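# Set up folding table by wall, park cart in bay

## Task

Get the folding table standing upright on its legs next to the wall, entirely within the blue-taped area and not crossing the tape. Also move the utility cart into the yellow-taped bay so that each of its four wheels sits inside the tape, none touching it. The coffee table must still be standing at the finish, and the robot must not topple or be left leaning. Anything that stays in place only because the robot is holding it does not count.

## Robot and tools

Robot: a Hello Robot Stretch 4 with a single arm. It has an omni-wheel base, a lift that rides up a mast, an arm that telescopes forward, a three-joint wrist (yaw, pitch, roll) and a two-finger gripper. It is roughly 1.6 m tall, and its base edge is no more than 0.23 m from the base origin. Cameras on the body: head_camera, head_left_camera, head_right_camera (both fisheye) and wrist_camera.

Frames: the base frame sits on the floor below the base centre, with x ahead, y to the left and z up. hand_pose, a point between the open fingertips, is reported in this frame; with all wrist joints at zero its axes line up with the base frame, though the printed position may be somewhat off. The odometry frame is where the base frame was when the scene began.

execute_actions: "actions" is a list holding one action or nothing (an empty list just reports state and images). An action carries "base", "joints" or both, optionally with "pace" and "contact_limits"; alternatively it is only {"end_of_arm": "enable_torque"}, which re-powers any wrist or gripper motor that shut itself off so it holds its current spot. Everything in an action starts at once and may finish at different moments.
- "base" takes exactly one relative move, counted from the base's last reported position: {"translate_m": d}, straight drive in metres, forward positive, -2 to 2; {"strafe_m": d}, sideways in metres without turning, left positive, -2 to 2; {"rotate_rad": d}, turn in place in radians, counter-clockwise seen from above positive, -3.2 to 3.2.
- "joints" holds absolute targets keyed by name: lift_m 0 to 1.2 (m); arm_m 0 to 0.55 (m extension); wrist_yaw_rad -1.134 to 4.276 (0 ahead, positive to the left, 3.14 folded back, beyond 3.4 the arm may interfere); wrist_pitch_rad -1.117 to 4.259 (0 level, 1.57 pointing down); wrist_roll_rad -1.117 to 4.259 (0 keeps fingers at equal height, positive turns clockwise viewed from behind the gripper); gripper_m -0.038 to 0.141 (fingertip gap in m; negative squeezes the fingers together). A joint target outside its range is clipped and run, and the result notes it; any other bad value or unknown key rejects the entire call with no motion.
- "pace": "slow", "default", "fast" or "max" (default if omitted). Base top speeds are 0.1/0.3/0.4/0.6 m/s and 1/2/3/4 rad/s in that order, reduced when the lift is above 0.2 m, down to 0.3 m/s and 1 rad/s at the top.
- "contact_limits": {"arm_m": x}, x from 0 (gentlest) to 0.75 (firmest), default 0.5; the arm stops once it pushes past that.
- "cameras": list of camera names or "all"; omitted/null means all, [] means no images. The "pictures" line lists which images came back, in order.
A joint or base not named in an action may keep driving toward its earlier target without this showing in the statuses. If a call reports a stop, the remaining calls in that reply are skipped. The robot keeps its last command while you are composing a reply.

wait: {"seconds": s}, 0 to 10; commands nothing and returns state and images. zoom_image: {"camera": name, "region": [x0, y0, x1, y1]} in pixels of that camera's latest full image, top-left origin, max 504 by 504. finished_scene: {"scene": n} with the current scene's number ends it permanently once the last command has been held; its result says whether the task succeeded and gives the next task. To start a unfolding the wrist, send lift_m 0.4 together with wrist_yaw_rad 0.

Reading results: base_status and joint_status tell how each motion ended. "done" for the base only means the wheels turned the commanded amount, slip included. "off_target" means it rested short and may still be pushing. "contact_stop_at_<key>" means something blocked it; lift, arm or wheels then go slack (a slack lift may sag, slack wheels may roll). "limit_stop_at_tilt" means a lean above 6 degrees; lift, arm and wheels go slack until the lean drops. "limit_stop_at_own_body" means the software blocked self-contact; moving away is allowed; it is likelier with pitch below -0.2 and roll below -0.4 or above 4. "torque_fault" means a wrist motor hit maximum and went limp until enable_torque. on_its_own reports uncommanded things; its "held at" is a target, not a position. lidar_m: 12 rough ranges in m from the base origin, 30-degree sectors, the 1st straight ahead then counter-clockwise (4th left, 7th behind, 10th right); "-" is nothing seen or closer than 0.25 m; it sees from about 0.15 m up, so table tops register, but may miss clear objects, thin legs and much behind. wrist_depth_mm: 7x7 grid of median depths, 100 to 2000 mm, row by row from top left, "-" unknown; the robot body appears. base_odometry counts wheel turns only; heading is -3.142 to 3.142, left positive. If turned_by_wheels and turned_by_imu differ by more than about 0.1 rad, a collision or slip likely occurred and heading has drifted by roughly their difference. base_tilt in degrees (forward, right positive) carries a fixed bias up to about 1.5. motor_effort is percent of maximum, positive toward larger joint values, bracket is the peak; for wheel_0, wheel_1, wheel_2 positive turns the base right.

Gripping: command gripper_m under the object's width; tighter squeezes harder and pulls the object toward the wrist. Neither the reading nor "done" proves a grasp; a firm squeeze at values of 0 or more shows in gripper_m effort. If fingertips jam on a surface, lift up.

Avoid: driving or turning with over 1 kg held and arm_m above 0.2, especially fast; sustained hard pushing or pulling, worse with a high gripper or high contact limit; pressing the gripper into things with base or arm moves (torque faults); carrying over about 2 kg with a level gripper; knocking over the coffee table; drops, slams and hard hits. Loose objects may occasionally get nudged by something else.

Each tool is called as name(argument=value, ...), one argument or row to a line, values as JSON.

## Session

execute_actions(
  actions=[],
)

Scene clock: 0.00 s.
base_odometry: x=+0.000 y=+0.000 heading=+0.000 (m, m, rad; odometry frame)
turned_by_wheels: +0.000 (rad since the last result)
turned_by_imu: +0.000 (rad since the last result)
base_tilt: forward=-0.4 right=+0.0 (deg)
lidar_m: 0.89 1.05 1.60 1.54 1.56 1.11 1.08 1.11 1.01 0.95 1.00 1.52
base_status: not commanded
joint_positions: lift_m=+0.141 arm_m=+0.000 wrist_yaw_rad=+3.180 wrist_pitch_rad=-0.007 wrist_roll_rad=+0.010 gripper_m=+0.057
joint_status: not commanded
motor_effort: lift_m=+18 arm_m=+0 wrist_yaw_rad=-1 wrist_pitch_rad=-7 wrist_roll_rad=+1 gripper_m=+0 wheel_0=+0 wheel_1=+0 wheel_2=+0 (%)
hand_pose: x=-0.1207 y=+0.0763 z=+0.3218 quat_wxyz=(-0.019, +0.004, +0.005, +1.000) (m; base frame)
wrist_depth_mm: - - 137 1182 1118 1138 1098 / - - 137 1160 1160 1118 1098 / - 110 138 1160 1160 1138 1118 / 145 142 191 1205 1160 1138 1118 / 213 1255 1255 1205 1182 1138 1118 / 214 1078 199 1008 200 1118 1098 / 216 715 759 - 768 732 788
pictures: head_camera, head_left_camera, head_right_camera, wrist_camera
Images, in order (width x height): head_camera 420x560, head_left_camera 420x672, head_right_camera 420x672, wrist_camera 616x392.

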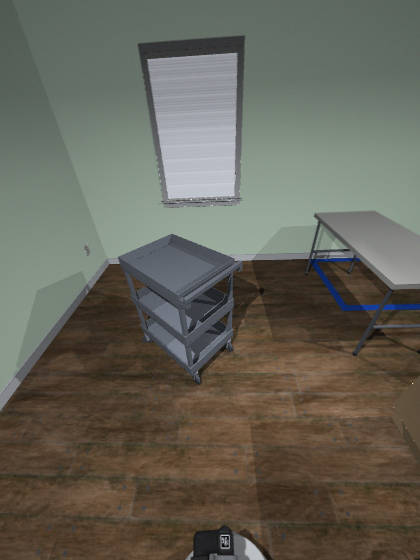

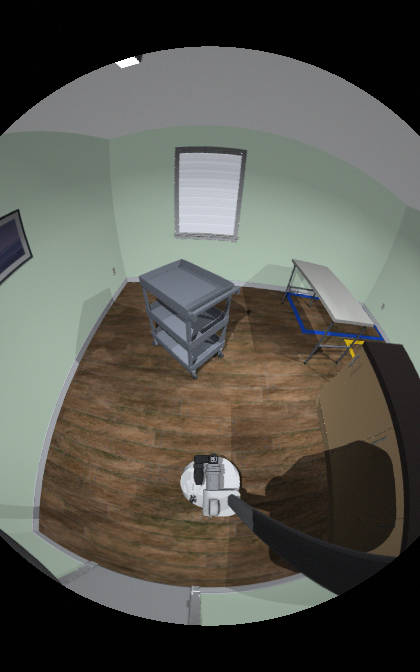

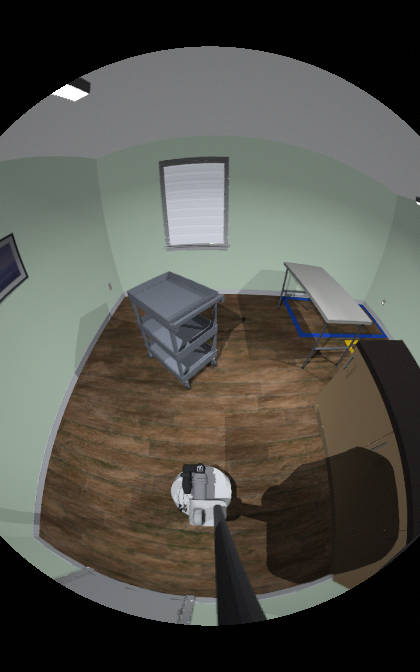

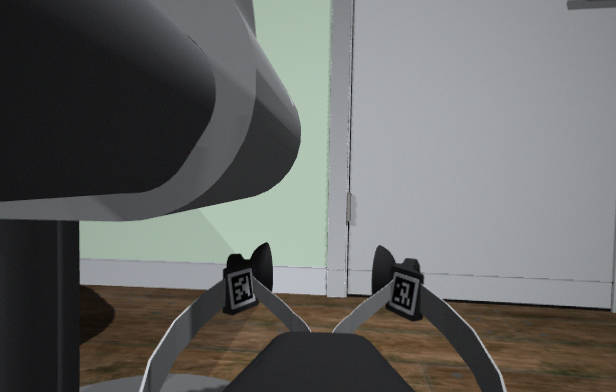

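Get a better view.

execute_actions(
  actions=[
    {"base":{"strafe_m":-0.45}},
  ],
  cameras=[],
)

execute_actions(
  actions=[
    {"base":{"translate_m":0.9}},
  ],
  cameras=[],
)

execute_actions(
  actions=[
    {"base":{"rotate_rad":-1.0}},
  ],
  cameras=["head_camera","head_left_camera"],
)

Scene clock: 6.33 s.
base_odometry: x=+0.000 y=-0.450 heading=+0.000 (m, m, rad; odometry frame)
turned_by_wheels: +0.000 (rad since the last result)
turned_by_imu: -0.004 (rad since the last result)
base_tilt: forward=-0.5 right=+0.0 (deg)
lidar_m: 1.25 1.07 2.06 1.98 1.52 1.15 1.09 0.73 0.54 0.50 0.54 0.76
base_status: done
joint_positions: lift_m=+0.141 arm_m=+0.000 wrist_yaw_rad=+3.180 wrist_pitch_rad=-0.007 wrist_roll_rad=+0.010 gripper_m=+0.057
joint_status: not commanded
motor_effort: lift_m=+18(18) arm_m=+0(0) wrist_yaw_rad=-2(1) wrist_pitch_rad=-7(6) wrist_roll_rad=-1(0) gripper_m=-2(2) wheel_0=+1(12) wheel_1=-2(13) wheel_2=+0(2) (%)
hand_pose: x=-0.1207 y=+0.0763 z=+0.3218 quat_wxyz=(-0.019, +0.004, +0.005, +1.000) (m; base frame)
wrist_depth_mm: - - 137 1182 1160 1118 1098 / - - 137 1205 1160 1138 1098 / - 110 138 1205 1182 1138 1118 / 145 142 190 1205 1182 1118 1118 / 213 1205 1255 1229 1205 1138 1138 / 215 1078 198 991 200 1118 1138 / 216 715 759 - 778 732 798
pictures: none
No camera images: the call's "cameras" was empty. Leave "cameras" out to get every camera's image.

Scene clock: 10.83 s.
base_odometry: x=+0.900 y=-0.450 heading=+0.000 (m, m, rad; odometry frame)
turned_by_wheels: +0.000 (rad since the last result)
turned_by_imu: -0.001 (rad since the last result)
base_tilt: forward=-0.5 right=+0.0 (deg)
lidar_m: 1.73 0.42 0.42 0.47 2.08 2.06 2.00 0.74 0.57 0.78 0.61 0.84
base_status: done
joint_positions: lift_m=+0.141 arm_m=+0.000 wrist_yaw_rad=+3.180 wrist_pitch_rad=-0.007 wrist_roll_rad=+0.010 gripper_m=+0.057
joint_status: not commanded
motor_effort: lift_m=+18(18) arm_m=+0(1) wrist_yaw_rad=-2(1) wrist_pitch_rad=-7(8) wrist_roll_rad=-2(0) gripper_m=-2(2) wheel_0=+4(11) wheel_1=+3(9) wheel_2=-3(14) (%)
hand_pose: x=-0.1207 y=+0.0763 z=+0.3218 quat_wxyz=(-0.019, +0.004, +0.005, +1.000) (m; base frame)
wrist_depth_mm: - - 137 - - 1983 1921 / - - 137 - - 1983 1921 / - 110 138 - - 1983 1983 / 145 142 191 - - - 1983 / 213 1229 1618 1863 1921 1983 1983 / 215 1078 199 1008 200 1118 1138 / 216 723 759 - 778 732 798
pictures: none
No camera images: the call's "cameras" was empty. Leave "cameras" out to get every camera's image.

Scene clock: 12.53 s.
base_odometry: x=+0.900 y=-0.450 heading=-0.999 (m, m, rad; odometry frame)
turned_by_wheels: -0.999 (rad since the last result)
turned_by_imu: -1.017 (rad since the last result)
base_tilt: forward=-0.3 right=+0.0 (deg)
lidar_m: 0.60 0.86 1.70 0.41 0.41 0.50 2.13 2.02 1.75 0.73 0.56 0.69
base_status: done
joint_positions: lift_m=+0.141 arm_m=+0.000 wrist_yaw_rad=+3.180 wrist_pitch_rad=-0.007 wrist_roll_rad=+0.010 gripper_m=+0.057
joint_status: not commanded
motor_effort: lift_m=+18(18) arm_m=-1(1) wrist_yaw_rad=-2(2) wrist_pitch_rad=-7(8) wrist_roll_rad=+0(3) gripper_m=+0(1) wheel_0=+3(11) wheel_1=+4(8) wheel_2=+6(14) (%)
hand_pose: x=-0.1207 y=+0.0763 z=+0.3218 quat_wxyz=(-0.019, +0.004, +0.005, +1.000) (m; base frame)
wrist_depth_mm: - - 137 - - 1863 1618 / - - 137 - - 1863 517 / - 110 139 - - 1863 1576 / 146 142 190 - - 1921 1618 / 213 1808 1863 1863 1983 1808 1618 / 215 1078 198 1008 200 946 569 / 216 715 768 - 778 591 559
pictures: head_camera, head_left_camera
Images, in order (width x height): head_camera 420x560, head_left_camera 420x672.

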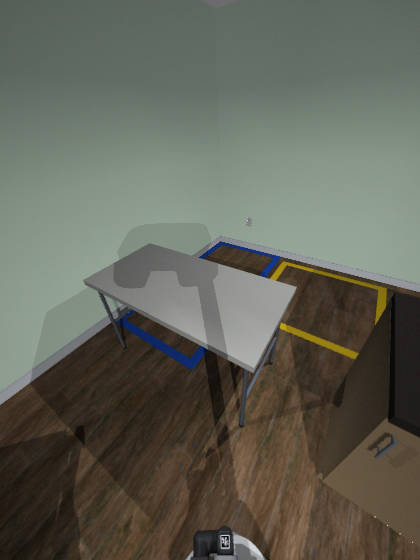

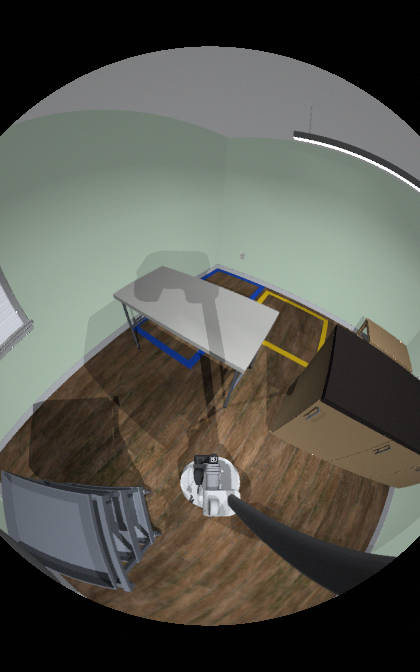

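execute_actions(
  actions=[
    {"base":{"rotate_rad":-0.57}},
  ],
  cameras=[],
)

execute_actions(
  actions=[
    {"base":{"strafe_m":0.42}},
  ],
  cameras=[],
)

execute_actions(
  actions=[
    {"base":{"translate_m":0.9},"pace":"slow"},
  ],
  cameras=["head_camera","head_left_camera"],
)

Scene clock: 20.63 s.
base_odometry: x=+0.900 y=-0.450 heading=-1.568 (m, m, rad; odometry frame)
turned_by_wheels: -0.569 (rad since the last result)
turned_by_imu: -0.581 (rad since the last result)
base_tilt: forward=-0.5 right=+0.0 (deg)
lidar_m: 0.74 0.58 0.81 1.75 0.42 0.42 0.47 2.09 2.02 1.97 0.75 0.56
base_status: done
joint_positions: lift_m=+0.141 arm_m=+0.000 wrist_yaw_rad=+3.180 wrist_pitch_rad=-0.007 wrist_roll_rad=+0.010 gripper_m=+0.057
joint_status: not commanded
motor_effort: lift_m=+18(18) arm_m=+0(1) wrist_yaw_rad=-2(2) wrist_pitch_rad=-6(6) wrist_roll_rad=+0(1) gripper_m=-1(2) wheel_0=+3(9) wheel_1=+3(12) wheel_2=+3(10) (%)
hand_pose: x=-0.1207 y=+0.0763 z=+0.3218 quat_wxyz=(-0.019, +0.004, +0.005, +1.000) (m; base frame)
wrist_depth_mm: - - 137 - - 976 442 / - - 137 - 627 500 433 / - 110 138 699 707 683 449 / 146 142 191 - - - 1983 / 213 1863 1808 1430 1025 1042 917 / 215 1098 198 732 200 504 473 / 216 723 759 - 768 484 455
pictures: none
No camera images: the call's "cameras" was empty. Leave "cameras" out to get every camera's image.

Scene clock: 23.37 s.
base_odometry: x=+1.320 y=-0.449 heading=-1.568 (m, m, rad; odometry frame)
turned_by_wheels: +0.000 (rad since the last result)
turned_by_imu: +0.001 (rad since the last result)
base_tilt: forward=-0.5 right=+0.1 (deg)
lidar_m: 0.55 0.56 0.82 1.31 1.39 0.62 0.34 0.31 2.45 2.02 0.80 0.58
base_status: done
joint_positions: lift_m=+0.141 arm_m=+0.000 wrist_yaw_rad=+3.180 wrist_pitch_rad=-0.007 wrist_roll_rad=+0.010 gripper_m=+0.057
joint_status: not commanded
motor_effort: lift_m=+18(18) arm_m=-1(0) wrist_yaw_rad=-2(2) wrist_pitch_rad=-8(6) wrist_roll_rad=+2(2) gripper_m=-2(2) wheel_0=-2(6) wheel_1=+2(16) wheel_2=+0(0) (%)
hand_pose: x=-0.1207 y=+0.0763 z=+0.3218 quat_wxyz=(-0.019, +0.004, +0.005, +1.000) (m; base frame)
wrist_depth_mm: - - 137 991 - 1983 1983 / - - 137 544 - 1983 1921 / - 110 139 569 768 1983 1983 / 146 142 190 - - - 1921 / 213 1397 866 1118 946 - 1921 / 214 750 198 559 200 1118 1138 / 216 715 480 - 768 732 788
pictures: none
No camera images: the call's "cameras" was empty. Leave "cameras" out to get every camera's image.

action 0: "base": translate_m = 0.9 would last too long for one action: at the pace "slow" translate_m can be at most 0.766 in either direction: name a faster pace, or command the rest in another action

execute_actions(
  actions=[
    {"base":{"translate_m":0.9}},
  ],
  cameras=["head_camera","head_left_camera"],
)

Scene clock: 30.00 s.
base_odometry: x=+1.322 y=-1.348 heading=-1.568 (m, m, rad; odometry frame)
turned_by_wheels: +0.000 (rad since the last result)
turned_by_imu: -0.002 (rad since the last result)
base_tilt: forward=-0.4 right=-0.1 (deg)
lidar_m: 0.25 0.25 0.25 0.25 0.25 1.94 1.20 1.51 0.63 0.25 0.25 0.25
base_status: done
joint_positions: lift_m=+0.141 arm_m=+0.000 wrist_yaw_rad=+3.180 wrist_pitch_rad=-0.007 wrist_roll_rad=+0.010 gripper_m=+0.057
joint_status: not commanded
motor_effort: lift_m=+18(18) arm_m=-1(1) wrist_yaw_rad=+0(1) wrist_pitch_rad=-7(7) wrist_roll_rad=+0(0) gripper_m=-3(2) wheel_0=+3(8) wheel_1=+5(7) wheel_2=-8(26) (%)
hand_pose: x=-0.1207 y=+0.0764 z=+0.3218 quat_wxyz=(-0.019, +0.004, +0.005, +1.000) (m; base frame)
wrist_depth_mm: - - 137 - - - - / - - 137 1430 - - - / - 110 138 1397 - - - / 146 142 191 - - - - / 213 1863 1661 1464 1708 1983 1863 / 215 1078 199 1008 200 1138 1138 / 216 715 759 - 778 732 788
pictures: head_camera, head_left_camera
Images, in order (width x height): head_camera 420x560, head_left_camera 420x672.

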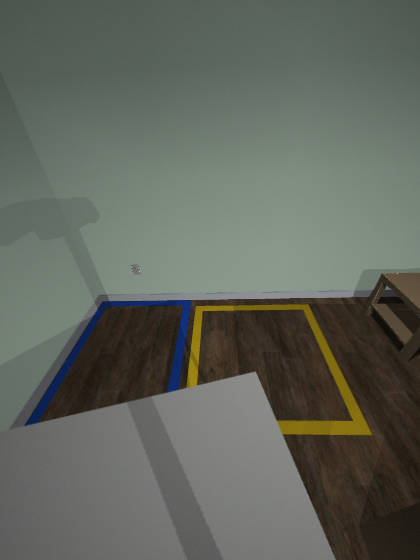

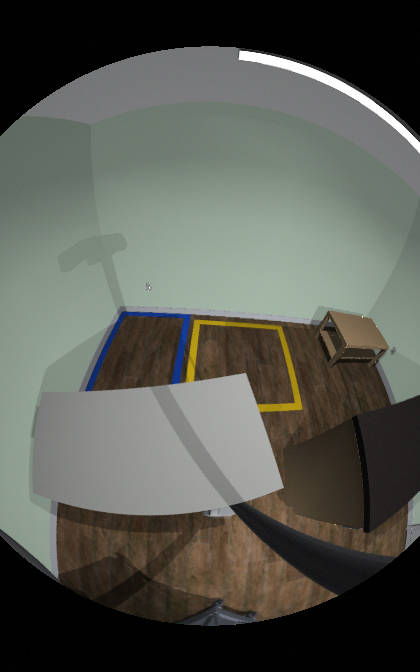

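Works. Continue.

execute_actions(
  actions=[
    {"base":{"translate_m":0.6}},
  ],
  cameras=["head_camera","head_left_camera"],
)

Scene clock: 35.37 s.
base_odometry: x=+1.324 y=-1.948 heading=-1.568 (m, m, rad; odometry frame)
turned_by_wheels: +0.000 (rad since the last result)
turned_by_imu: -0.002 (rad since the last result)
base_tilt: forward=-0.5 right=+0.0 (deg)
lidar_m: 0.25 0.25 0.25 0.25 0.25 0.25 1.86 0.87 0.70 1.45 0.25 0.25
base_status: done
joint_positions: lift_m=+0.141 arm_m=+0.000 wrist_yaw_rad=+3.180 wrist_pitch_rad=-0.007 wrist_roll_rad=+0.010 gripper_m=+0.057
joint_status: not commanded
motor_effort: lift_m=+18(18) arm_m=-1(0) wrist_yaw_rad=-1(1) wrist_pitch_rad=-6(7) wrist_roll_rad=-1(1) gripper_m=-3(1) wheel_0=+6(10) wheel_1=+6(12) wheel_2=-17(20) (%)
hand_pose: x=-0.1207 y=+0.0764 z=+0.3218 quat_wxyz=(-0.019, +0.004, +0.005, +1.000) (m; base frame)
wrist_depth_mm: - - 137 - - - - / - - 137 - - - - / - 110 138 1983 - - - / 146 142 191 - - - - / 213 1808 1863 1863 1921 1983 1863 / 215 1060 198 1008 200 1118 1138 / 216 715 759 - 778 732 788
pictures: head_camera, head_left_camera
Images, in order (width x height): head_camera 420x560, head_left_camera 420x672.

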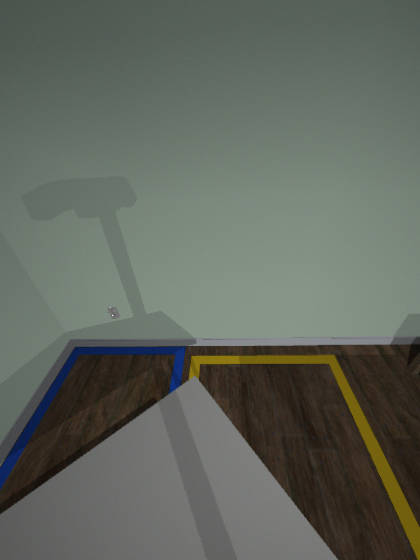

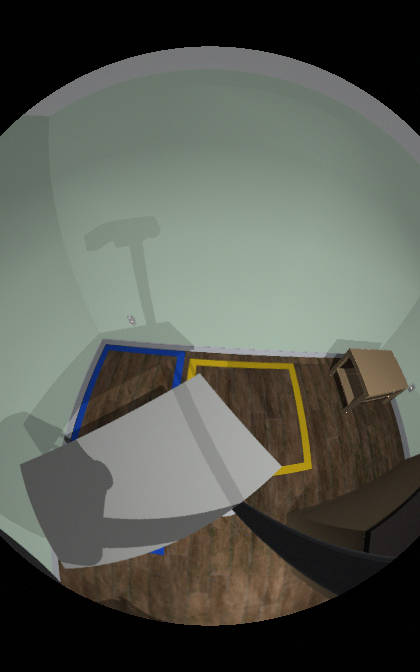

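Now push left.

execute_actions(
  actions=[
    {"base":{"translate_m":0.25}},
  ],
  cameras=[],
)

execute_actions(
  actions=[
    {"base":{"strafe_m":0.4}},
  ],
  cameras=["head_camera","head_left_camera"],
)

Scene clock: 39.87 s.
base_odometry: x=+1.325 y=-2.197 heading=-1.568 (m, m, rad; odometry frame)
turned_by_wheels: +0.000 (rad since the last result)
turned_by_imu: -0.001 (rad since the last result)
base_tilt: forward=-0.5 right=+0.0 (deg)
lidar_m: 0.25 0.25 0.25 0.25 0.25 0.25 2.11 0.88 0.88 1.40 0.25 0.25
base_status: done
joint_positions: lift_m=+0.141 arm_m=+0.000 wrist_yaw_rad=+3.180 wrist_pitch_rad=-0.007 wrist_roll_rad=+0.010 gripper_m=+0.057
joint_status: not commanded
motor_effort: lift_m=+18(18) arm_m=-1(1) wrist_yaw_rad=-1(1) wrist_pitch_rad=-7(7) wrist_roll_rad=+0(1) gripper_m=-1(2) wheel_0=+6(15) wheel_1=+6(13) wheel_2=-8(31) (%)
hand_pose: x=-0.1207 y=+0.0764 z=+0.3218 quat_wxyz=(-0.019, +0.004, +0.005, +1.000) (m; base frame)
wrist_depth_mm: - - 137 - - - 1808 / - - 136 - - - - / - 110 138 - - - - / 145 142 191 - - - - / 213 1281 1863 1921 1921 1983 1756 / 215 1060 198 1008 200 1098 1118 / 216 715 768 - 768 732 778
pictures: none
No camera images: the call's "cameras" was empty. Leave "cameras" out to get every camera's image.

Scene clock: 42.53 s.
base_odometry: x=+1.724 y=-2.196 heading=-1.568 (m, m, rad; odometry frame)
turned_by_wheels: +0.000 (rad since the last result)
turned_by_imu: +0.001 (rad since the last result)
base_tilt: forward=-0.3 right=+0.1 (deg)
lidar_m: 0.25 0.25 0.25 0.25 0.25 0.25 0.25 1.44 1.19 1.79 0.25 0.25
base_status: done
joint_positions: lift_m=+0.141 arm_m=+0.000 wrist_yaw_rad=+3.180 wrist_pitch_rad=-0.007 wrist_roll_rad=+0.010 gripper_m=+0.057
joint_status: not commanded
motor_effort: lift_m=+18(18) arm_m=-1(1) wrist_yaw_rad=-1(1) wrist_pitch_rad=-8(6) wrist_roll_rad=+1(1) gripper_m=-2(2) wheel_0=-6(14) wheel_1=+9(20) wheel_2=-1(12) (%)
hand_pose: x=-0.1207 y=+0.0764 z=+0.3218 quat_wxyz=(-0.019, +0.004, +0.005, +1.000) (m; base frame)
wrist_depth_mm: - - 137 - - - 1430 / - - 137 - - - 1430 / - 110 138 - - - 1397 / 145 142 191 - - - 1336 / 213 1808 1921 1921 1921 1708 1397 / 215 1060 198 991 200 976 1138 / 216 715 768 - 778 732 798
pictures: head_camera, head_left_camera
Images, in order (width x height): head_camera 420x560, head_left_camera 420x672.

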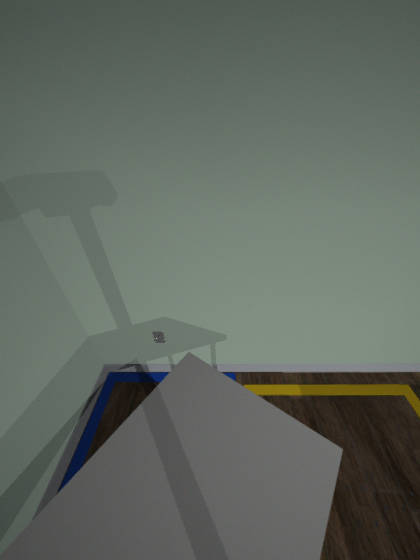

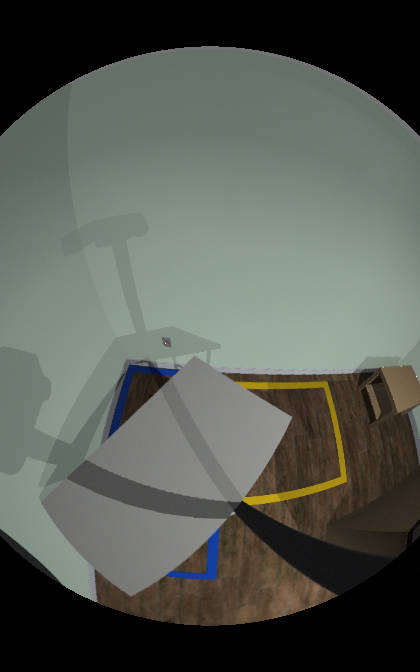

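execute_actions(
  actions=[
    {"base":{"strafe_m":-0.5}},
  ],
  cameras=[],
)

execute_actions(
  actions=[
    {"base":{"translate_m":0.4}},
  ],
  cameras=[],
)

execute_actions(
  actions=[
    {"base":{"strafe_m":0.55}},
  ],
  cameras=["head_left_camera"],
)

Scene clock: 50.67 s.
base_odometry: x=+1.224 y=-2.197 heading=-1.568 (m, m, rad; odometry frame)
turned_by_wheels: +0.000 (rad since the last result)
turned_by_imu: -0.003 (rad since the last result)
base_tilt: forward=-0.5 right=+0.0 (deg)
lidar_m: 1.00 0.29 0.28 0.32 0.49 2.05 2.11 0.81 0.87 1.30 1.32 1.05
base_status: done
joint_positions: lift_m=+0.141 arm_m=+0.000 wrist_yaw_rad=+3.180 wrist_pitch_rad=-0.007 wrist_roll_rad=+0.010 gripper_m=+0.057
joint_status: not commanded
motor_effort: lift_m=+18(18) arm_m=-1(0) wrist_yaw_rad=-1(1) wrist_pitch_rad=-5(6) wrist_roll_rad=+1(1) gripper_m=-3(1) wheel_0=+3(11) wheel_1=-3(14) wheel_2=+0(7) (%)
hand_pose: x=-0.1207 y=+0.0764 z=+0.3218 quat_wxyz=(-0.019, +0.004, +0.005, +1.000) (m; base frame)
wrist_depth_mm: - - 137 - - - - / - - 137 - - - - / - 110 138 - - - - / 145 142 191 - - - - / 213 1098 1863 1921 1921 - - / 215 991 198 1008 200 1118 1138 / 216 715 759 - 778 732 788
pictures: none
No camera images: the call's "cameras" was empty. Leave "cameras" out to get every camera's image.

Scene clock: 53.47 s.
base_odometry: x=+1.226 y=-2.597 heading=-1.567 (m, m, rad; odometry frame)
turned_by_wheels: +0.000 (rad since the last result)
turned_by_imu: -0.001 (rad since the last result)
base_tilt: forward=-0.5 right=+0.0 (deg)
lidar_m: 0.60 0.63 0.40 0.25 0.25 0.48 2.50 1.14 1.46 1.25 0.88 0.63
base_status: done
joint_positions: lift_m=+0.141 arm_m=+0.000 wrist_yaw_rad=+3.180 wrist_pitch_rad=-0.007 wrist_roll_rad=+0.010 gripper_m=+0.057
joint_status: not commanded
motor_effort: lift_m=+18(18) arm_m=-1(0) wrist_yaw_rad=+0(1) wrist_pitch_rad=-7(6) wrist_roll_rad=-1(2) gripper_m=-1(2) wheel_0=+3(5) wheel_1=+4(11) wheel_2=-4(12) (%)
hand_pose: x=-0.1207 y=+0.0764 z=+0.3218 quat_wxyz=(-0.019, +0.004, +0.005, +1.000) (m; base frame)
wrist_depth_mm: - - 137 - - - - / - - 137 - - - - / - 110 138 - - - - / 145 142 191 - - - - / 214 1182 1576 1863 1921 - - / 214 1060 198 1008 200 1118 1138 / 216 715 759 - 778 732 788
pictures: none
No camera images: the call's "cameras" was empty. Leave "cameras" out to get every camera's image.

Scene clock: 56.63 s.
base_odometry: x=+1.775 y=-2.596 heading=-1.567 (m, m, rad; odometry frame)
turned_by_wheels: +0.000 (rad since the last result)
turned_by_imu: -0.004 (rad since the last result)
base_tilt: forward=-0.4 right=+0.0 (deg)
lidar_m: 0.61 0.65 0.87 0.25 0.25 0.25 0.94 1.54 1.48 1.82 0.89 0.63
base_status: done
joint_positions: lift_m=+0.141 arm_m=+0.000 wrist_yaw_rad=+3.180 wrist_pitch_rad=-0.007 wrist_roll_rad=+0.010 gripper_m=+0.057
joint_status: not commanded
motor_effort: lift_m=+18(18) arm_m=+0(0) wrist_yaw_rad=-1(1) wrist_pitch_rad=-8(8) wrist_roll_rad=+0(1) gripper_m=-1(0) wheel_0=-8(33) wheel_1=+5(24) wheel_2=+5(2) (%)
hand_pose: x=-0.1207 y=+0.0764 z=+0.3218 quat_wxyz=(-0.019, +0.004, +0.005, +1.000) (m; base frame)
wrist_depth_mm: - - 137 - - 809 809 / - - 137 - - 1661 1308 / - 110 138 - - - 1430 / 146 142 191 - - 1983 1336 / 214 1863 1863 1863 1708 1756 1397 / 215 1060 198 1008 200 1118 1060 / 216 715 759 - 778 723 750
pictures: head_left_camera
Images, in order (width x height): head_left_camera 420x672.

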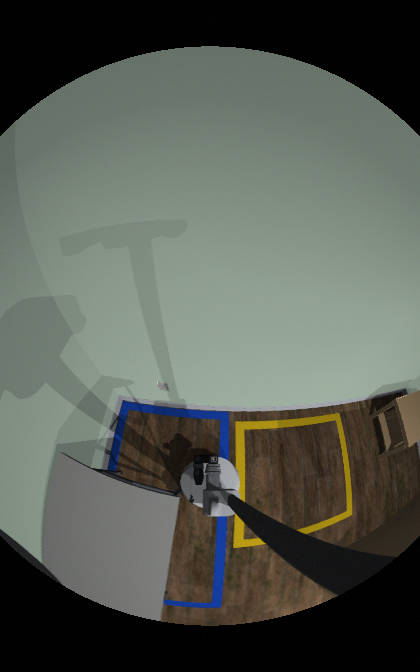

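Back off and look.

execute_actions(
  actions=[
    {"base":{"strafe_m":-0.9}},
  ],
  cameras=[],
)

execute_actions(
  actions=[
    {"base":{"translate_m":-0.5}},
  ],
  cameras=[],
)

execute_actions(
  actions=[
    {"base":{"rotate_rad":1.57}},
  ],
  cameras=["head_camera","head_left_camera"],
)

Scene clock: 65.50 s.
base_odometry: x=+0.876 y=-2.599 heading=-1.567 (m, m, rad; odometry frame)
turned_by_wheels: +0.000 (rad since the last result)
turned_by_imu: -0.006 (rad since the last result)
base_tilt: forward=-0.6 right=-0.1 (deg)
lidar_m: 0.61 0.63 0.87 1.03 1.14 1.70 1.02 1.02 1.46 0.91 0.86 0.63
base_status: done
joint_positions: lift_m=+0.141 arm_m=+0.000 wrist_yaw_rad=+3.180 wrist_pitch_rad=-0.007 wrist_roll_rad=+0.010 gripper_m=+0.057
joint_status: not commanded
motor_effort: lift_m=+18(18) arm_m=+0(0) wrist_yaw_rad=-1(2) wrist_pitch_rad=-8(6) wrist_roll_rad=-1(0) gripper_m=-2(2) wheel_0=+2(10) wheel_1=-3(10) wheel_2=+0(1) (%)
hand_pose: x=-0.1207 y=+0.0764 z=+0.3218 quat_wxyz=(-0.019, +0.004, +0.005, +1.000) (m; base frame)
wrist_depth_mm: - - 137 - - - - / - - 137 - - - - / - 110 138 - - - - / 145 142 191 - - - - / 213 1182 1160 1863 1983 - - / 215 1060 198 1008 200 1118 1138 / 216 723 759 - 778 732 788
pictures: none
No camera images: the call's "cameras" was empty. Leave "cameras" out to get every camera's image.

Scene clock: 68.63 s.
base_odometry: x=+0.874 y=-2.099 heading=-1.568 (m, m, rad; odometry frame)
turned_by_wheels: +0.000 (rad since the last result)
turned_by_imu: -0.001 (rad since the last result)
base_tilt: forward=-0.6 right=+0.1 (deg)
lidar_m: 1.10 1.16 1.10 1.07 1.17 2.32 0.66 0.53 0.73 1.31 0.97 1.15
base_status: done
joint_positions: lift_m=+0.141 arm_m=+0.000 wrist_yaw_rad=+3.180 wrist_pitch_rad=-0.007 wrist_roll_rad=+0.010 gripper_m=+0.057
joint_status: not commanded
motor_effort: lift_m=+18(18) arm_m=+0(1) wrist_yaw_rad=-1(1) wrist_pitch_rad=-6(7) wrist_roll_rad=+0(0) gripper_m=-2(1) wheel_0=-4(11) wheel_1=-5(9) wheel_2=+4(11) (%)
hand_pose: x=-0.1207 y=+0.0764 z=+0.3218 quat_wxyz=(-0.019, +0.004, +0.005, +1.000) (m; base frame)
wrist_depth_mm: - - 137 - - - - / - - 137 - - - - / - 110 138 - - - - / 146 142 191 - - - - / 214 647 741 1921 1921 - - / 214 654 199 1008 200 1118 1160 / 216 654 715 - 778 732 798
pictures: none
No camera images: the call's "cameras" was empty. Leave "cameras" out to get every camera's image.

Scene clock: 70.70 s.
base_odometry: x=+0.874 y=-2.099 heading=+0.001 (m, m, rad; odometry frame)
turned_by_wheels: +1.569 (rad since the last result)
turned_by_imu: +1.596 (rad since the last result)
base_tilt: forward=-0.4 right=+0.1 (deg)
lidar_m: 1.07 1.17 2.35 0.68 0.52 0.73 1.35 0.99 1.13 1.10 1.17 1.11
base_status: done
joint_positions: lift_m=+0.141 arm_m=+0.000 wrist_yaw_rad=+3.180 wrist_pitch_rad=-0.007 wrist_roll_rad=+0.010 gripper_m=+0.057
joint_status: not commanded
motor_effort: lift_m=+18(18) arm_m=-1(1) wrist_yaw_rad=-1(1) wrist_pitch_rad=-7(7) wrist_roll_rad=-1(0) gripper_m=-2(3) wheel_0=-5(7) wheel_1=-5(10) wheel_2=-3(13) (%)
hand_pose: x=-0.1207 y=+0.0764 z=+0.3218 quat_wxyz=(-0.019, +0.004, +0.005, +1.000) (m; base frame)
wrist_depth_mm: - - 137 - - 1182 723 / - - 137 - - 1160 723 / - 110 138 - - 1160 715 / 146 142 191 - - 1138 707 / 214 1430 1336 1863 1756 1138 715 / 215 1078 199 991 200 960 699 / 216 715 768 - 778 732 699
pictures: head_camera, head_left_camera
Images, in order (width x height): head_camera 420x560, head_left_camera 420x672.

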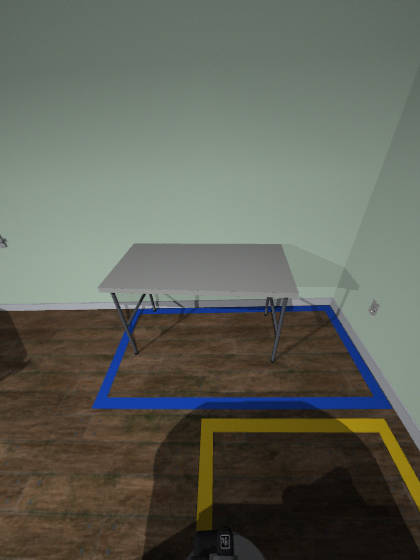

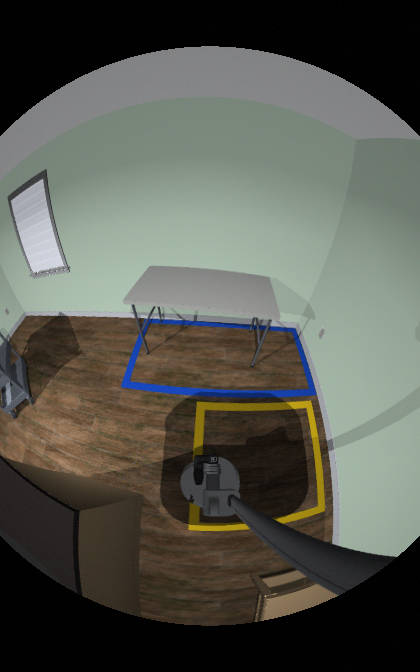

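execute_actions(
  actions=[
    {"base":{"translate_m":0.3},"joints":{"lift_m":0.55,"wrist_yaw_rad":0,"wrist_roll_rad":1.57,"gripper_m":0.12}},
  ],
  cameras=["wrist_camera"],
)

Scene clock: 76.60 s.
base_odometry: x=+1.174 y=-2.098 heading=+0.002 (m, m, rad; odometry frame)
turned_by_wheels: +0.001 (rad since the last result)
turned_by_imu: -0.001 (rad since the last result)
base_tilt: forward=-0.4 right=+0.0 (deg)
lidar_m: 0.78 0.86 2.10 1.97 0.70 0.73 1.32 1.29 1.14 1.10 1.17 0.80
base_status: done
joint_positions: lift_m=+0.550 arm_m=+0.000 wrist_yaw_rad=+0.001 wrist_pitch_rad=-0.007 wrist_roll_rad=+1.570 gripper_m=+0.120
joint_status: all done
motor_effort: lift_m=+20(20) arm_m=-1(1) wrist_yaw_rad=-3(7) wrist_pitch_rad=-6(6) wrist_roll_rad=+0(4) gripper_m=+1(2) wheel_0=+4(7) wheel_1=+5(7) wheel_2=-3(12) (%)
hand_pose: x=+0.4594 y=-0.0873 z=+0.7301 quat_wxyz=(+0.707, +0.707, -0.002, +0.003) (m; base frame)
wrist_depth_mm: 1229 1205 1182 1205 1182 1182 1042 / 1229 1229 1229 1182 1205 1182 1060 / 1255 1229 1205 1205 1205 1205 1098 / 1255 1255 1229 1229 1229 1205 1098 / 1281 1255 1229 1229 1229 1229 1098 / 1281 1281 1255 585 1229 1205 1098 / 1308 1308 1281 - 1255 1229 1098
pictures: wrist_camera
Images, in order (width x height): wrist_camera 616x392.

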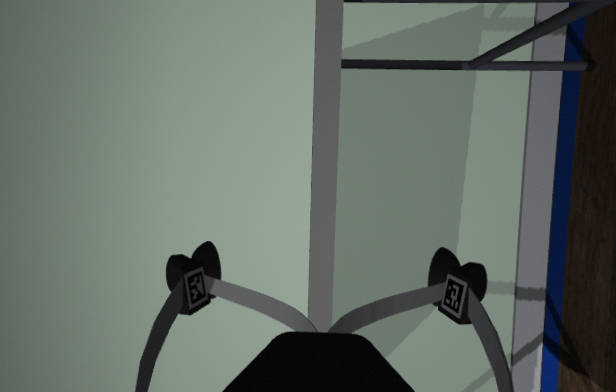

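Height good.

execute_actions(
  actions=[
    {"base":{"strafe_m":0.15},"joints":{"arm_m":0.2}},
  ],
  cameras=[],
)

execute_actions(
  actions=[
    {"base":{"translate_m":0.17}},
  ],
  cameras=[],
)

execute_actions(
  actions=[
    {"joints":{"gripper_m":-0.02}},
  ],
  cameras=[],
)

execute_actions(
  actions=[
    {"base":{"translate_m":-0.17},"pace":"slow"},
  ],
  cameras=[],
)

execute_actions(
  actions=[
    {"base":{"strafe_m":-0.25},"pace":"slow"},
  ],
  cameras=["head_camera"],
)

Scene clock: 84.70 s.
base_odometry: x=+1.174 y=-1.948 heading=+0.002 (m, m, rad; odometry frame)
turned_by_wheels: +0.000 (rad since the last result)
turned_by_imu: -0.001 (rad since the last result)
base_tilt: forward=-0.2 right=+0.0 (deg)
lidar_m: 0.78 0.85 2.13 1.82 0.69 0.58 1.49 1.30 1.30 1.24 1.30 0.81
base_status: done
joint_positions: lift_m=+0.550 arm_m=+0.199 wrist_yaw_rad=+0.000 wrist_pitch_rad=-0.007 wrist_roll_rad=+1.570 gripper_m=+0.120
joint_status: all done
motor_effort: lift_m=+20(20) arm_m=+7(6) wrist_yaw_rad=-3(3) wrist_pitch_rad=-6(7) wrist_roll_rad=+2(1) gripper_m=-1(0) wheel_0=-1(10) wheel_1=+3(12) wheel_2=+0(0) (%)
hand_pose: x=+0.6582 y=-0.0874 z=+0.7301 quat_wxyz=(+0.707, +0.707, -0.003, +0.003) (m; base frame)
wrist_depth_mm: 1042 1025 1008 991 991 991 976 / 1042 1025 1025 355 1008 1008 991 / 1042 1060 1025 1025 1025 1008 976 / 1042 1042 1042 1025 1042 1008 991 / 1060 1060 1060 1042 1042 1025 1008 / 1078 1078 1042 384 1042 1025 1025 / 1098 1078 1078 - 1060 1042 1025
pictures: none
No camera images: the call's "cameras" was empty. Leave "cameras" out to get every camera's image.

Scene clock: 86.63 s.
base_odometry: x=+1.343 y=-1.948 heading=+0.002 (m, m, rad; odometry frame)
turned_by_wheels: +0.000 (rad since the last result)
turned_by_imu: +0.000 (rad since the last result)
base_tilt: forward=-0.3 right=+0.1 (deg)
lidar_m: 0.63 0.67 1.83 1.81 0.94 0.73 1.45 1.50 1.33 1.26 0.83 0.63
base_status: done
joint_positions: lift_m=+0.550 arm_m=+0.199 wrist_yaw_rad=+0.000 wrist_pitch_rad=-0.007 wrist_roll_rad=+1.570 gripper_m=+0.120
joint_status: not commanded
motor_effort: lift_m=+20(20) arm_m=+6(6) wrist_yaw_rad=-2(2) wrist_pitch_rad=-6(7) wrist_roll_rad=+1(0) gripper_m=+0(1) wheel_0=+2(8) wheel_1=+3(8) wheel_2=-2(10) (%)
hand_pose: x=+0.6583 y=-0.0874 z=+0.7301 quat_wxyz=(+0.707, +0.707, -0.003, +0.003) (m; base frame)
wrist_depth_mm: 854 842 842 186 831 820 820 / 866 866 854 190 831 831 831 / 878 866 866 194 854 842 831 / 878 878 866 198 854 854 854 / 891 891 878 203 854 854 854 / 904 891 891 205 866 866 854 / 917 904 904 - 878 878 854
pictures: none
No camera images: the call's "cameras" was empty. Leave "cameras" out to get every camera's image.

Scene clock: 88.83 s.
base_odometry: x=+1.344 y=-1.948 heading=+0.002 (m, m, rad; odometry frame)
turned_by_wheels: +0.000 (rad since the last result)
turned_by_imu: -0.001 (rad since the last result)
base_tilt: forward=-0.3 right=+0.0 (deg)
lidar_m: 0.62 0.68 1.85 1.83 0.92 0.73 1.47 1.47 1.32 1.26 0.81 0.63
base_status: not commanded
joint_positions: lift_m=+0.550 arm_m=+0.200 wrist_yaw_rad=+0.005 wrist_pitch_rad=-0.006 wrist_roll_rad=+1.570 gripper_m=-0.019
joint_status: all done
on_its_own: wrist_yaw_rad is at rest, and its effort (-17) is outside its rest range (-13 to +13)
motor_effort: lift_m=+20(20) arm_m=-1(6) wrist_yaw_rad=-17(17) wrist_pitch_rad=-9(10) wrist_roll_rad=+0(0) gripper_m=-23(25) wheel_0=+0(2) wheel_1=+2(3) wheel_2=+2(2) (%)
hand_pose: x=+0.6599 y=-0.0859 z=+0.7299 quat_wxyz=(+0.707, +0.707, +0.000, +0.004) (m; base frame)
wrist_depth_mm: 854 842 842 183 820 820 820 / 866 854 842 187 831 831 820 / 866 866 854 191 842 831 831 / 878 878 866 196 854 854 842 / 891 891 878 200 866 866 842 / 904 891 187 204 187 866 854 / 904 904 904 - 878 878 866
pictures: none
No camera images: the call's "cameras" was empty. Leave "cameras" out to get every camera's image.

Scene clock: 91.80 s.
base_odometry: x=+1.174 y=-1.949 heading=+0.003 (m, m, rad; odometry frame)
turned_by_wheels: +0.000 (rad since the last result)
turned_by_imu: +0.000 (rad since the last result)
base_tilt: forward=-0.3 right=+0.0 (deg)
lidar_m: 0.63 0.68 2.12 1.81 0.68 0.59 1.46 1.30 1.30 1.25 0.81 0.64
base_status: done
joint_positions: lift_m=+0.550 arm_m=+0.200 wrist_yaw_rad=+0.007 wrist_pitch_rad=-0.006 wrist_roll_rad=+1.570 gripper_m=-0.019
joint_status: not commanded
on_its_own: wrist_yaw_rad is at rest, and its effort (-22) is outside its rest range (-13 to +13)
motor_effort: lift_m=+20(20) arm_m=-1(1) wrist_yaw_rad=-22(24) wrist_pitch_rad=-8(9) wrist_roll_rad=+2(1) gripper_m=-22(23) wheel_0=-4(9) wheel_1=-6(9) wheel_2=+14(22) (%)
hand_pose: x=+0.6601 y=-0.0853 z=+0.7299 quat_wxyz=(+0.707, +0.707, +0.000, +0.005) (m; base frame)
wrist_depth_mm: 1025 991 991 180 991 976 960 / 1025 1025 1025 185 1008 991 991 / 1025 1025 1025 189 1008 1008 991 / 1060 1042 1025 195 1025 1025 991 / 1078 1060 1042 200 1025 1025 1008 / 1078 1078 187 204 187 1025 1025 / 1098 1078 1060 - 1042 1060 1025
pictures: none
No camera images: the call's "cameras" was empty. Leave "cameras" out to get every camera's image.

Scene clock: 95.43 s.
base_odometry: x=+1.175 y=-2.198 heading=+0.005 (m, m, rad; odometry frame)
turned_by_wheels: +0.002 (rad since the last result)
turned_by_imu: +0.008 (rad since the last result)
base_tilt: forward=-0.5 right=+0.0 (deg)
lidar_m: 0.60 0.64 0.99 2.08 0.79 0.86 1.24 1.26 1.05 1.00 1.06 0.61
base_status: done
joint_positions: lift_m=+0.550 arm_m=+0.200 wrist_yaw_rad=+0.024 wrist_pitch_rad=-0.007 wrist_roll_rad=+1.570 gripper_m=-0.019
joint_status: not commanded
on_its_own: wrist_yaw_rad is at rest, and its effort (-71) is outside its rest range (-13 to +13)
motor_effort: lift_m=+20(20) arm_m=-1(1) wrist_yaw_rad=-71(72) wrist_pitch_rad=-9(9) wrist_roll_rad=+0(0) gripper_m=-19(23) wheel_0=+21(21) wheel_1=+1(10) wheel_2=+8(7) (%)
hand_pose: x=+0.6615 y=-0.0804 z=+0.7300 quat_wxyz=(+0.707, +0.707, +0.006, +0.011) (m; base frame)
wrist_depth_mm: 991 991 976 147 654 946 946 / 991 991 991 152 960 976 960 / 1008 1008 1008 157 991 976 960 / 1042 1042 1025 163 1008 1008 1008 / 1060 1060 1042 167 1025 1025 991 / 1098 1078 185 173 182 1042 1008 / 1098 1098 1078 - 1078 1060 1025
pictures: head_camera
Images, in order (width x height): head_camera 420x560.

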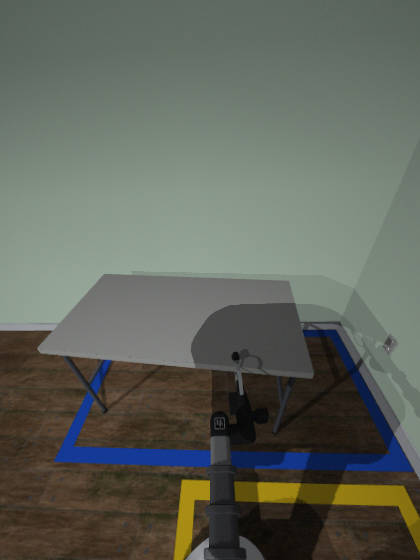

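execute_actions(
  actions=[
    {"joints":{"gripper_m":0.1}},
  ],
  cameras=[],
)

execute_actions(
  actions=[
    {"joints":{"arm_m":0}},
  ],
  cameras=[],
)

execute_actions(
  actions=[
    {"base":{"strafe_m":1.2},"joints":{"wrist_yaw_rad":3.14,"wrist_roll_rad":0,"lift_m":0.4}},
  ],
  cameras=[],
)

execute_actions(
  actions=[
    {"base":{"translate_m":0.92}},
  ],
  cameras=[],
)

execute_actions(
  actions=[
    {"base":{"rotate_rad":-1.57}},
  ],
  cameras=["head_camera"],
)

Scene clock: 103.77 s.
base_odometry: x=+1.175 y=-2.198 heading=+0.004 (m, m, rad; odometry frame)
turned_by_wheels: -0.001 (rad since the last result)
turned_by_imu: -0.003 (rad since the last result)
base_tilt: forward=-0.4 right=+0.1 (deg)
lidar_m: 0.60 0.65 1.00 2.06 0.77 0.89 1.24 1.29 1.04 1.01 1.06 0.61
base_status: not commanded
joint_positions: lift_m=+0.550 arm_m=+0.200 wrist_yaw_rad=+0.001 wrist_pitch_rad=-0.007 wrist_roll_rad=+1.570 gripper_m=+0.100
joint_status: all done
motor_effort: lift_m=+20(20) arm_m=-1(1) wrist_yaw_rad=-4(73) wrist_pitch_rad=-9(9) wrist_roll_rad=+1(1) gripper_m=-1(20) wheel_0=+5(21) wheel_1=+1(1) wheel_2=+6(8) (%)
hand_pose: x=+0.6596 y=-0.0873 z=+0.7300 quat_wxyz=(+0.707, +0.707, -0.002, +0.003) (m; base frame)
wrist_depth_mm: 1008 1008 991 156 676 976 668 / 1025 1008 1008 160 991 991 976 / 1042 1025 1008 163 991 1008 976 / 1042 1042 1042 167 1008 1008 976 / 1060 1060 1042 172 1025 1025 991 / 1078 1060 1042 176 1042 1025 1008 / 1098 1078 1078 - 1042 1042 1025
pictures: none
No camera images: the call's "cameras" was empty. Leave "cameras" out to get every camera's image.

Scene clock: 105.47 s.
base_odometry: x=+1.175 y=-2.198 heading=+0.003 (m, m, rad; odometry frame)
turned_by_wheels: +0.000 (rad since the last result)
turned_by_imu: -0.001 (rad since the last result)
base_tilt: forward=-0.5 right=-0.1 (deg)
lidar_m: 0.60 0.64 1.00 2.06 0.75 0.87 1.25 1.26 1.04 1.00 1.07 0.61
base_status: not commanded
joint_positions: lift_m=+0.550 arm_m=+0.001 wrist_yaw_rad=+0.000 wrist_pitch_rad=-0.007 wrist_roll_rad=+1.570 gripper_m=+0.100
joint_status: all done
motor_effort: lift_m=+20(20) arm_m=-7(7) wrist_yaw_rad=-2(3) wrist_pitch_rad=-8(9) wrist_roll_rad=+0(1) gripper_m=+0(0) wheel_0=+5(5) wheel_1=+1(0) wheel_2=+6(7) (%)
hand_pose: x=+0.4605 y=-0.0874 z=+0.7301 quat_wxyz=(+0.707, +0.707, -0.003, +0.002) (m; base frame)
wrist_depth_mm: 1205 1205 1182 1182 1182 1160 1078 / 1229 1205 1205 1182 1182 1182 1025 / 1255 1229 1205 362 1205 1182 1098 / 1281 1229 1229 1205 1205 1182 1098 / 1255 1255 1255 1229 1229 1205 1098 / 1281 1255 1229 387 1229 1229 1098 / 1308 1281 1281 - 1255 1255 1078
pictures: none
No camera images: the call's "cameras" was empty. Leave "cameras" out to get every camera's image.

Scene clock: 110.80 s.
base_odometry: x=+1.171 y=-0.999 heading=+0.004 (m, m, rad; odometry frame)
turned_by_wheels: +0.000 (rad since the last result)
turned_by_imu: +0.003 (rad since the last result)
base_tilt: forward=-0.3 right=+0.2 (deg)
lidar_m: 1.48 1.56 1.10 0.83 2.66 2.37 0.44 0.46 0.65 2.22 0.95 0.79
base_status: done
joint_positions: lift_m=+0.400 arm_m=+0.001 wrist_yaw_rad=+3.140 wrist_pitch_rad=-0.007 wrist_roll_rad=+0.000 gripper_m=+0.100
joint_status: all done
motor_effort: lift_m=+16(19) arm_m=-6(6) wrist_yaw_rad=+0(6) wrist_pitch_rad=-7(7) wrist_roll_rad=-2(7) gripper_m=+0(0) wheel_0=-2(11) wheel_1=+3(13) wheel_2=+0(4) (%)
hand_pose: x=-0.1163 y=+0.0880 z=+0.5805 quat_wxyz=(+0.001, +0.004, +0.000, +1.000) (m; base frame)
wrist_depth_mm: - 121 140 - - - - / - 108 140 1229 - - - / - 116 142 1430 - - - / 146 144 283 1499 - - - / 225 597 585 1618 - - - / 227 597 585 1118 1618 1756 1983 / 229 597 591 - 1308 1255 1336
pictures: none
No camera images: the call's "cameras" was empty. Leave "cameras" out to get every camera's image.

Scene clock: 115.33 s.
base_odometry: x=+2.091 y=-0.995 heading=+0.004 (m, m, rad; odometry frame)
turned_by_wheels: +0.000 (rad since the last result)
turned_by_imu: -0.001 (rad since the last result)
base_tilt: forward=-0.4 right=+0.2 (deg)
lidar_m: 0.55 0.56 0.84 2.48 1.20 1.22 1.37 1.43 0.39 0.36 0.40 0.58
base_status: done
joint_positions: lift_m=+0.400 arm_m=+0.001 wrist_yaw_rad=+3.140 wrist_pitch_rad=-0.007 wrist_roll_rad=+0.000 gripper_m=+0.100
joint_status: not commanded
motor_effort: lift_m=+16(16) arm_m=-6(6) wrist_yaw_rad=-1(1) wrist_pitch_rad=-6(6) wrist_roll_rad=-1(0) gripper_m=+1(0) wheel_0=+3(8) wheel_1=+3(10) wheel_2=-4(13) (%)
hand_pose: x=-0.1163 y=+0.0880 z=+0.5804 quat_wxyz=(+0.001, +0.004, +0.000, +1.000) (m; base frame)
wrist_depth_mm: - 121 140 - - - - / - 108 141 - - - - / - 116 142 1708 - - - / 146 144 283 1808 - - - / 225 - 1499 1983 - - - / 227 1756 1537 1537 1576 1756 1983 / 229 1205 1281 - 1308 1255 1336
pictures: none
No camera images: the call's "cameras" was empty. Leave "cameras" out to get every camera's image.

Scene clock: 117.40 s.
base_odometry: x=+2.091 y=-0.995 heading=-1.565 (m, m, rad; odometry frame)
turned_by_wheels: -1.569 (rad since the last result)
turned_by_imu: -1.597 (rad since the last result)
base_tilt: forward=-0.5 right=-0.1 (deg)
lidar_m: 0.36 0.40 0.58 0.54 0.59 0.84 2.49 1.19 1.21 1.36 1.42 0.38
base_status: done
joint_positions: lift_m=+0.400 arm_m=+0.001 wrist_yaw_rad=+3.140 wrist_pitch_rad=-0.007 wrist_roll_rad=+0.000 gripper_m=+0.100
joint_status: not commanded
motor_effort: lift_m=+16(16) arm_m=-6(6) wrist_yaw_rad=-1(1) wrist_pitch_rad=-7(7) wrist_roll_rad=-2(1) gripper_m=-1(1) wheel_0=+5(9) wheel_1=+2(13) wheel_2=+3(4) (%)
hand_pose: x=-0.1163 y=+0.0880 z=+0.5804 quat_wxyz=(+0.001, +0.004, +0.000, +1.000) (m; base frame)
wrist_depth_mm: - 121 140 - - 1255 768 / - 108 140 - - 1229 778 / - 116 142 - - 1182 778 / 145 144 285 - - 1205 759 / 225 - - - - 1118 759 / 227 1397 1464 1863 1618 1008 759 / 229 1182 1255 - 1308 1060 759
pictures: head_camera
Images, in order (width x height): head_camera 420x560.

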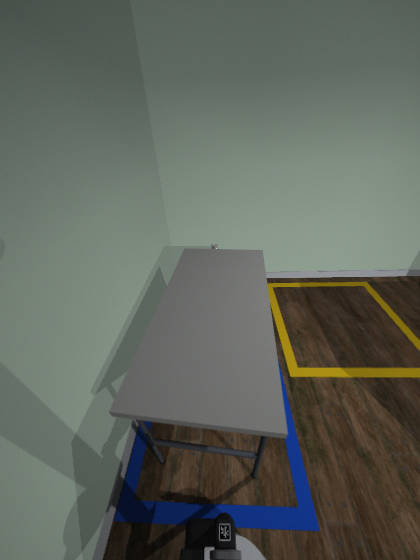

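execute_actions(
  actions=[
    {"base":{"translate_m":0.55}},
  ],
  cameras=[],
)

execute_actions(
  actions=[
    {"base":{"translate_m":-0.55}},
  ],
  cameras=["head_camera","head_left_camera"],
)

Scene clock: 123.50 s.
base_odometry: x=+2.094 y=-1.545 heading=-1.566 (m, m, rad; odometry frame)
turned_by_wheels: +0.000 (rad since the last result)
turned_by_imu: -0.002 (rad since the last result)
base_tilt: forward=-0.4 right=+0.1 (deg)
lidar_m: 0.25 0.25 0.25 0.25 0.56 0.81 1.85 1.64 1.44 0.25 0.25 0.25
base_status: done
joint_positions: lift_m=+0.400 arm_m=+0.001 wrist_yaw_rad=+3.140 wrist_pitch_rad=-0.007 wrist_roll_rad=+0.000 gripper_m=+0.100
joint_status: not commanded
motor_effort: lift_m=+17(18) arm_m=-5(6) wrist_yaw_rad=-1(0) wrist_pitch_rad=-7(7) wrist_roll_rad=-1(1) gripper_m=+0(1) wheel_0=+3(12) wheel_1=+4(8) wheel_2=-10(19) (%)
hand_pose: x=-0.1164 y=+0.0879 z=+0.5803 quat_wxyz=(+0.001, +0.004, +0.000, +1.000) (m; base frame)
wrist_depth_mm: - 121 140 - - 1229 759 / - 108 140 - - 1182 759 / - 116 142 - - 1205 741 / 146 144 283 - - 1182 741 / 225 - - - - 1060 741 / 227 1618 1537 1808 1576 991 732 / 229 1205 1255 - 1281 1025 732
pictures: none
No camera images: the call's "cameras" was empty. Leave "cameras" out to get every camera's image.

Scene clock: 126.83 s.
base_odometry: x=+2.091 y=-0.995 heading=-1.566 (m, m, rad; odometry frame)
turned_by_wheels: +0.000 (rad since the last result)
turned_by_imu: -0.001 (rad since the last result)
base_tilt: forward=-0.5 right=+0.1 (deg)
lidar_m: 0.50 0.54 0.56 0.54 0.59 0.81 2.48 1.19 1.20 1.34 1.44 0.53
base_status: done
joint_positions: lift_m=+0.400 arm_m=+0.001 wrist_yaw_rad=+3.140 wrist_pitch_rad=-0.007 wrist_roll_rad=+0.000 gripper_m=+0.100
joint_status: not commanded
motor_effort: lift_m=+17(17) arm_m=-5(5) wrist_yaw_rad=-1(1) wrist_pitch_rad=-7(7) wrist_roll_rad=-1(1) gripper_m=-1(1) wheel_0=-3(6) wheel_1=-5(8) wheel_2=+2(17) (%)
hand_pose: x=-0.1164 y=+0.0879 z=+0.5803 quat_wxyz=(+0.001, +0.004, +0.000, +1.000) (m; base frame)
wrist_depth_mm: - 121 140 - - 1255 768 / - 108 140 - - 1229 768 / - 116 142 - - 1182 768 / 146 144 283 - - 1229 768 / 225 - - - - 1118 768 / 226 1397 1499 1808 1576 1025 759 / 229 1182 1281 - 1308 1060 759
pictures: head_camera, head_left_camera
Images, in order (width x height): head_camera 420x560, head_left_camera 420x672.

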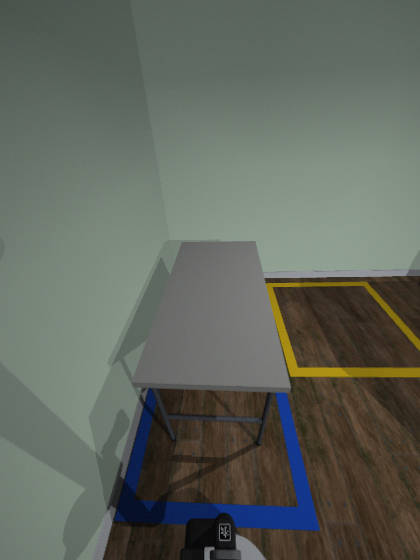

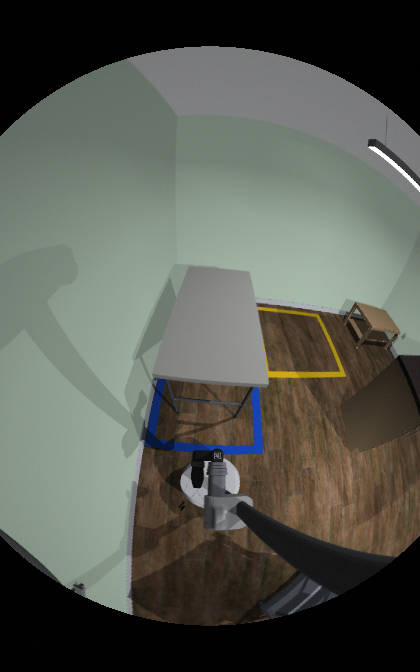

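execute_actions(
  actions=[
    {"base":{"strafe_m":-0.85}},
  ],
  cameras=[],
)

execute_actions(
  actions=[
    {"base":{"rotate_rad":3.14},"joints":{"lift_m":0.7,"wrist_yaw_rad":0,"wrist_roll_rad":1.57}},
  ],
  cameras=["head_camera","wrist_camera"],
)

Scene clock: 136.30 s.
base_odometry: x=+1.242 y=-0.999 heading=-1.566 (m, m, rad; odometry frame)
turned_by_wheels: +0.000 (rad since the last result)
turned_by_imu: -0.005 (rad since the last result)
base_tilt: forward=-0.4 right=+0.1 (deg)
lidar_m: 2.21 0.84 0.78 1.40 1.47 1.26 0.87 1.19 2.42 0.51 0.52 0.78
base_status: done
joint_positions: lift_m=+0.400 arm_m=+0.001 wrist_yaw_rad=+3.140 wrist_pitch_rad=-0.007 wrist_roll_rad=+0.000 gripper_m=+0.100
joint_status: not commanded
motor_effort: lift_m=+17(17) arm_m=-5(6) wrist_yaw_rad=-1(1) wrist_pitch_rad=-7(8) wrist_roll_rad=+0(0) gripper_m=+0(0) wheel_0=+2(14) wheel_1=-1(13) wheel_2=+0(4) (%)
hand_pose: x=-0.1164 y=+0.0879 z=+0.5803 quat_wxyz=(+0.001, +0.004, +0.000, +1.000) (m; base frame)
wrist_depth_mm: - 121 140 - - - - / - 108 140 - - - - / - 116 142 1060 - - - / 145 144 283 1708 - - - / 225 - - 1708 - - - / 227 1756 1160 1255 1397 1756 1921 / 229 1182 1281 - 1308 1255 1336
pictures: none
No camera images: the call's "cameras" was empty. Leave "cameras" out to get every camera's image.

Scene clock: 139.17 s.
base_odometry: x=+1.242 y=-0.999 heading=+1.573 (m, m, rad; odometry frame)
turned_by_wheels: +3.139 (rad since the last result)
turned_by_imu: +3.193 (rad since the last result)
base_tilt: forward=-0.4 right=+0.1 (deg)
lidar_m: 0.82 1.15 2.43 0.50 0.55 0.76 2.22 0.82 0.79 1.39 1.46 1.25
base_status: done
joint_positions: lift_m=+0.700 arm_m=+0.001 wrist_yaw_rad=+0.001 wrist_pitch_rad=-0.007 wrist_roll_rad=+1.570 gripper_m=+0.100
joint_status: all done
motor_effort: lift_m=+20(21) arm_m=-6(6) wrist_yaw_rad=-3(10) wrist_pitch_rad=-8(8) wrist_roll_rad=+0(7) gripper_m=-2(1) wheel_0=-4(9) wheel_1=-3(10) wheel_2=-5(14) (%)
hand_pose: x=+0.4604 y=-0.0873 z=+0.8801 quat_wxyz=(+0.707, +0.707, -0.002, +0.003) (m; base frame)
wrist_depth_mm: - - - - - - 1336 / - - - - - 1708 1118 / - - - - - 1025 1098 / - - - - 1336 931 1042 / - - - - 676 676 676 / - - - - - 759 1042 / - - - - - 1618 1205
pictures: head_camera, wrist_camera
Images, in order (width x height): head_camera 420x560, wrist_camera 616x392.

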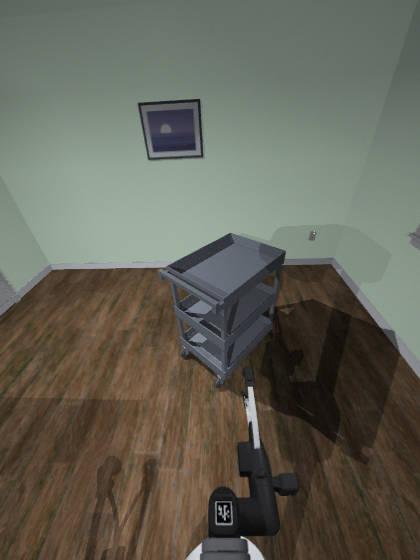

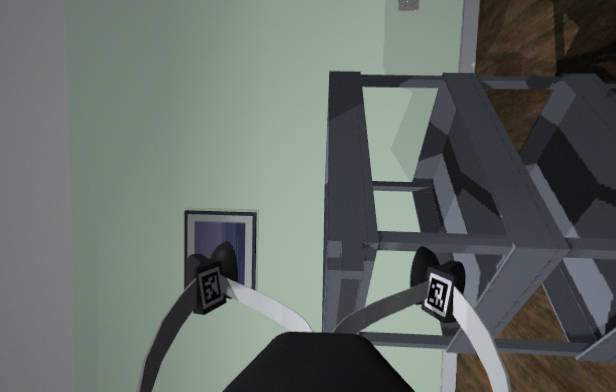

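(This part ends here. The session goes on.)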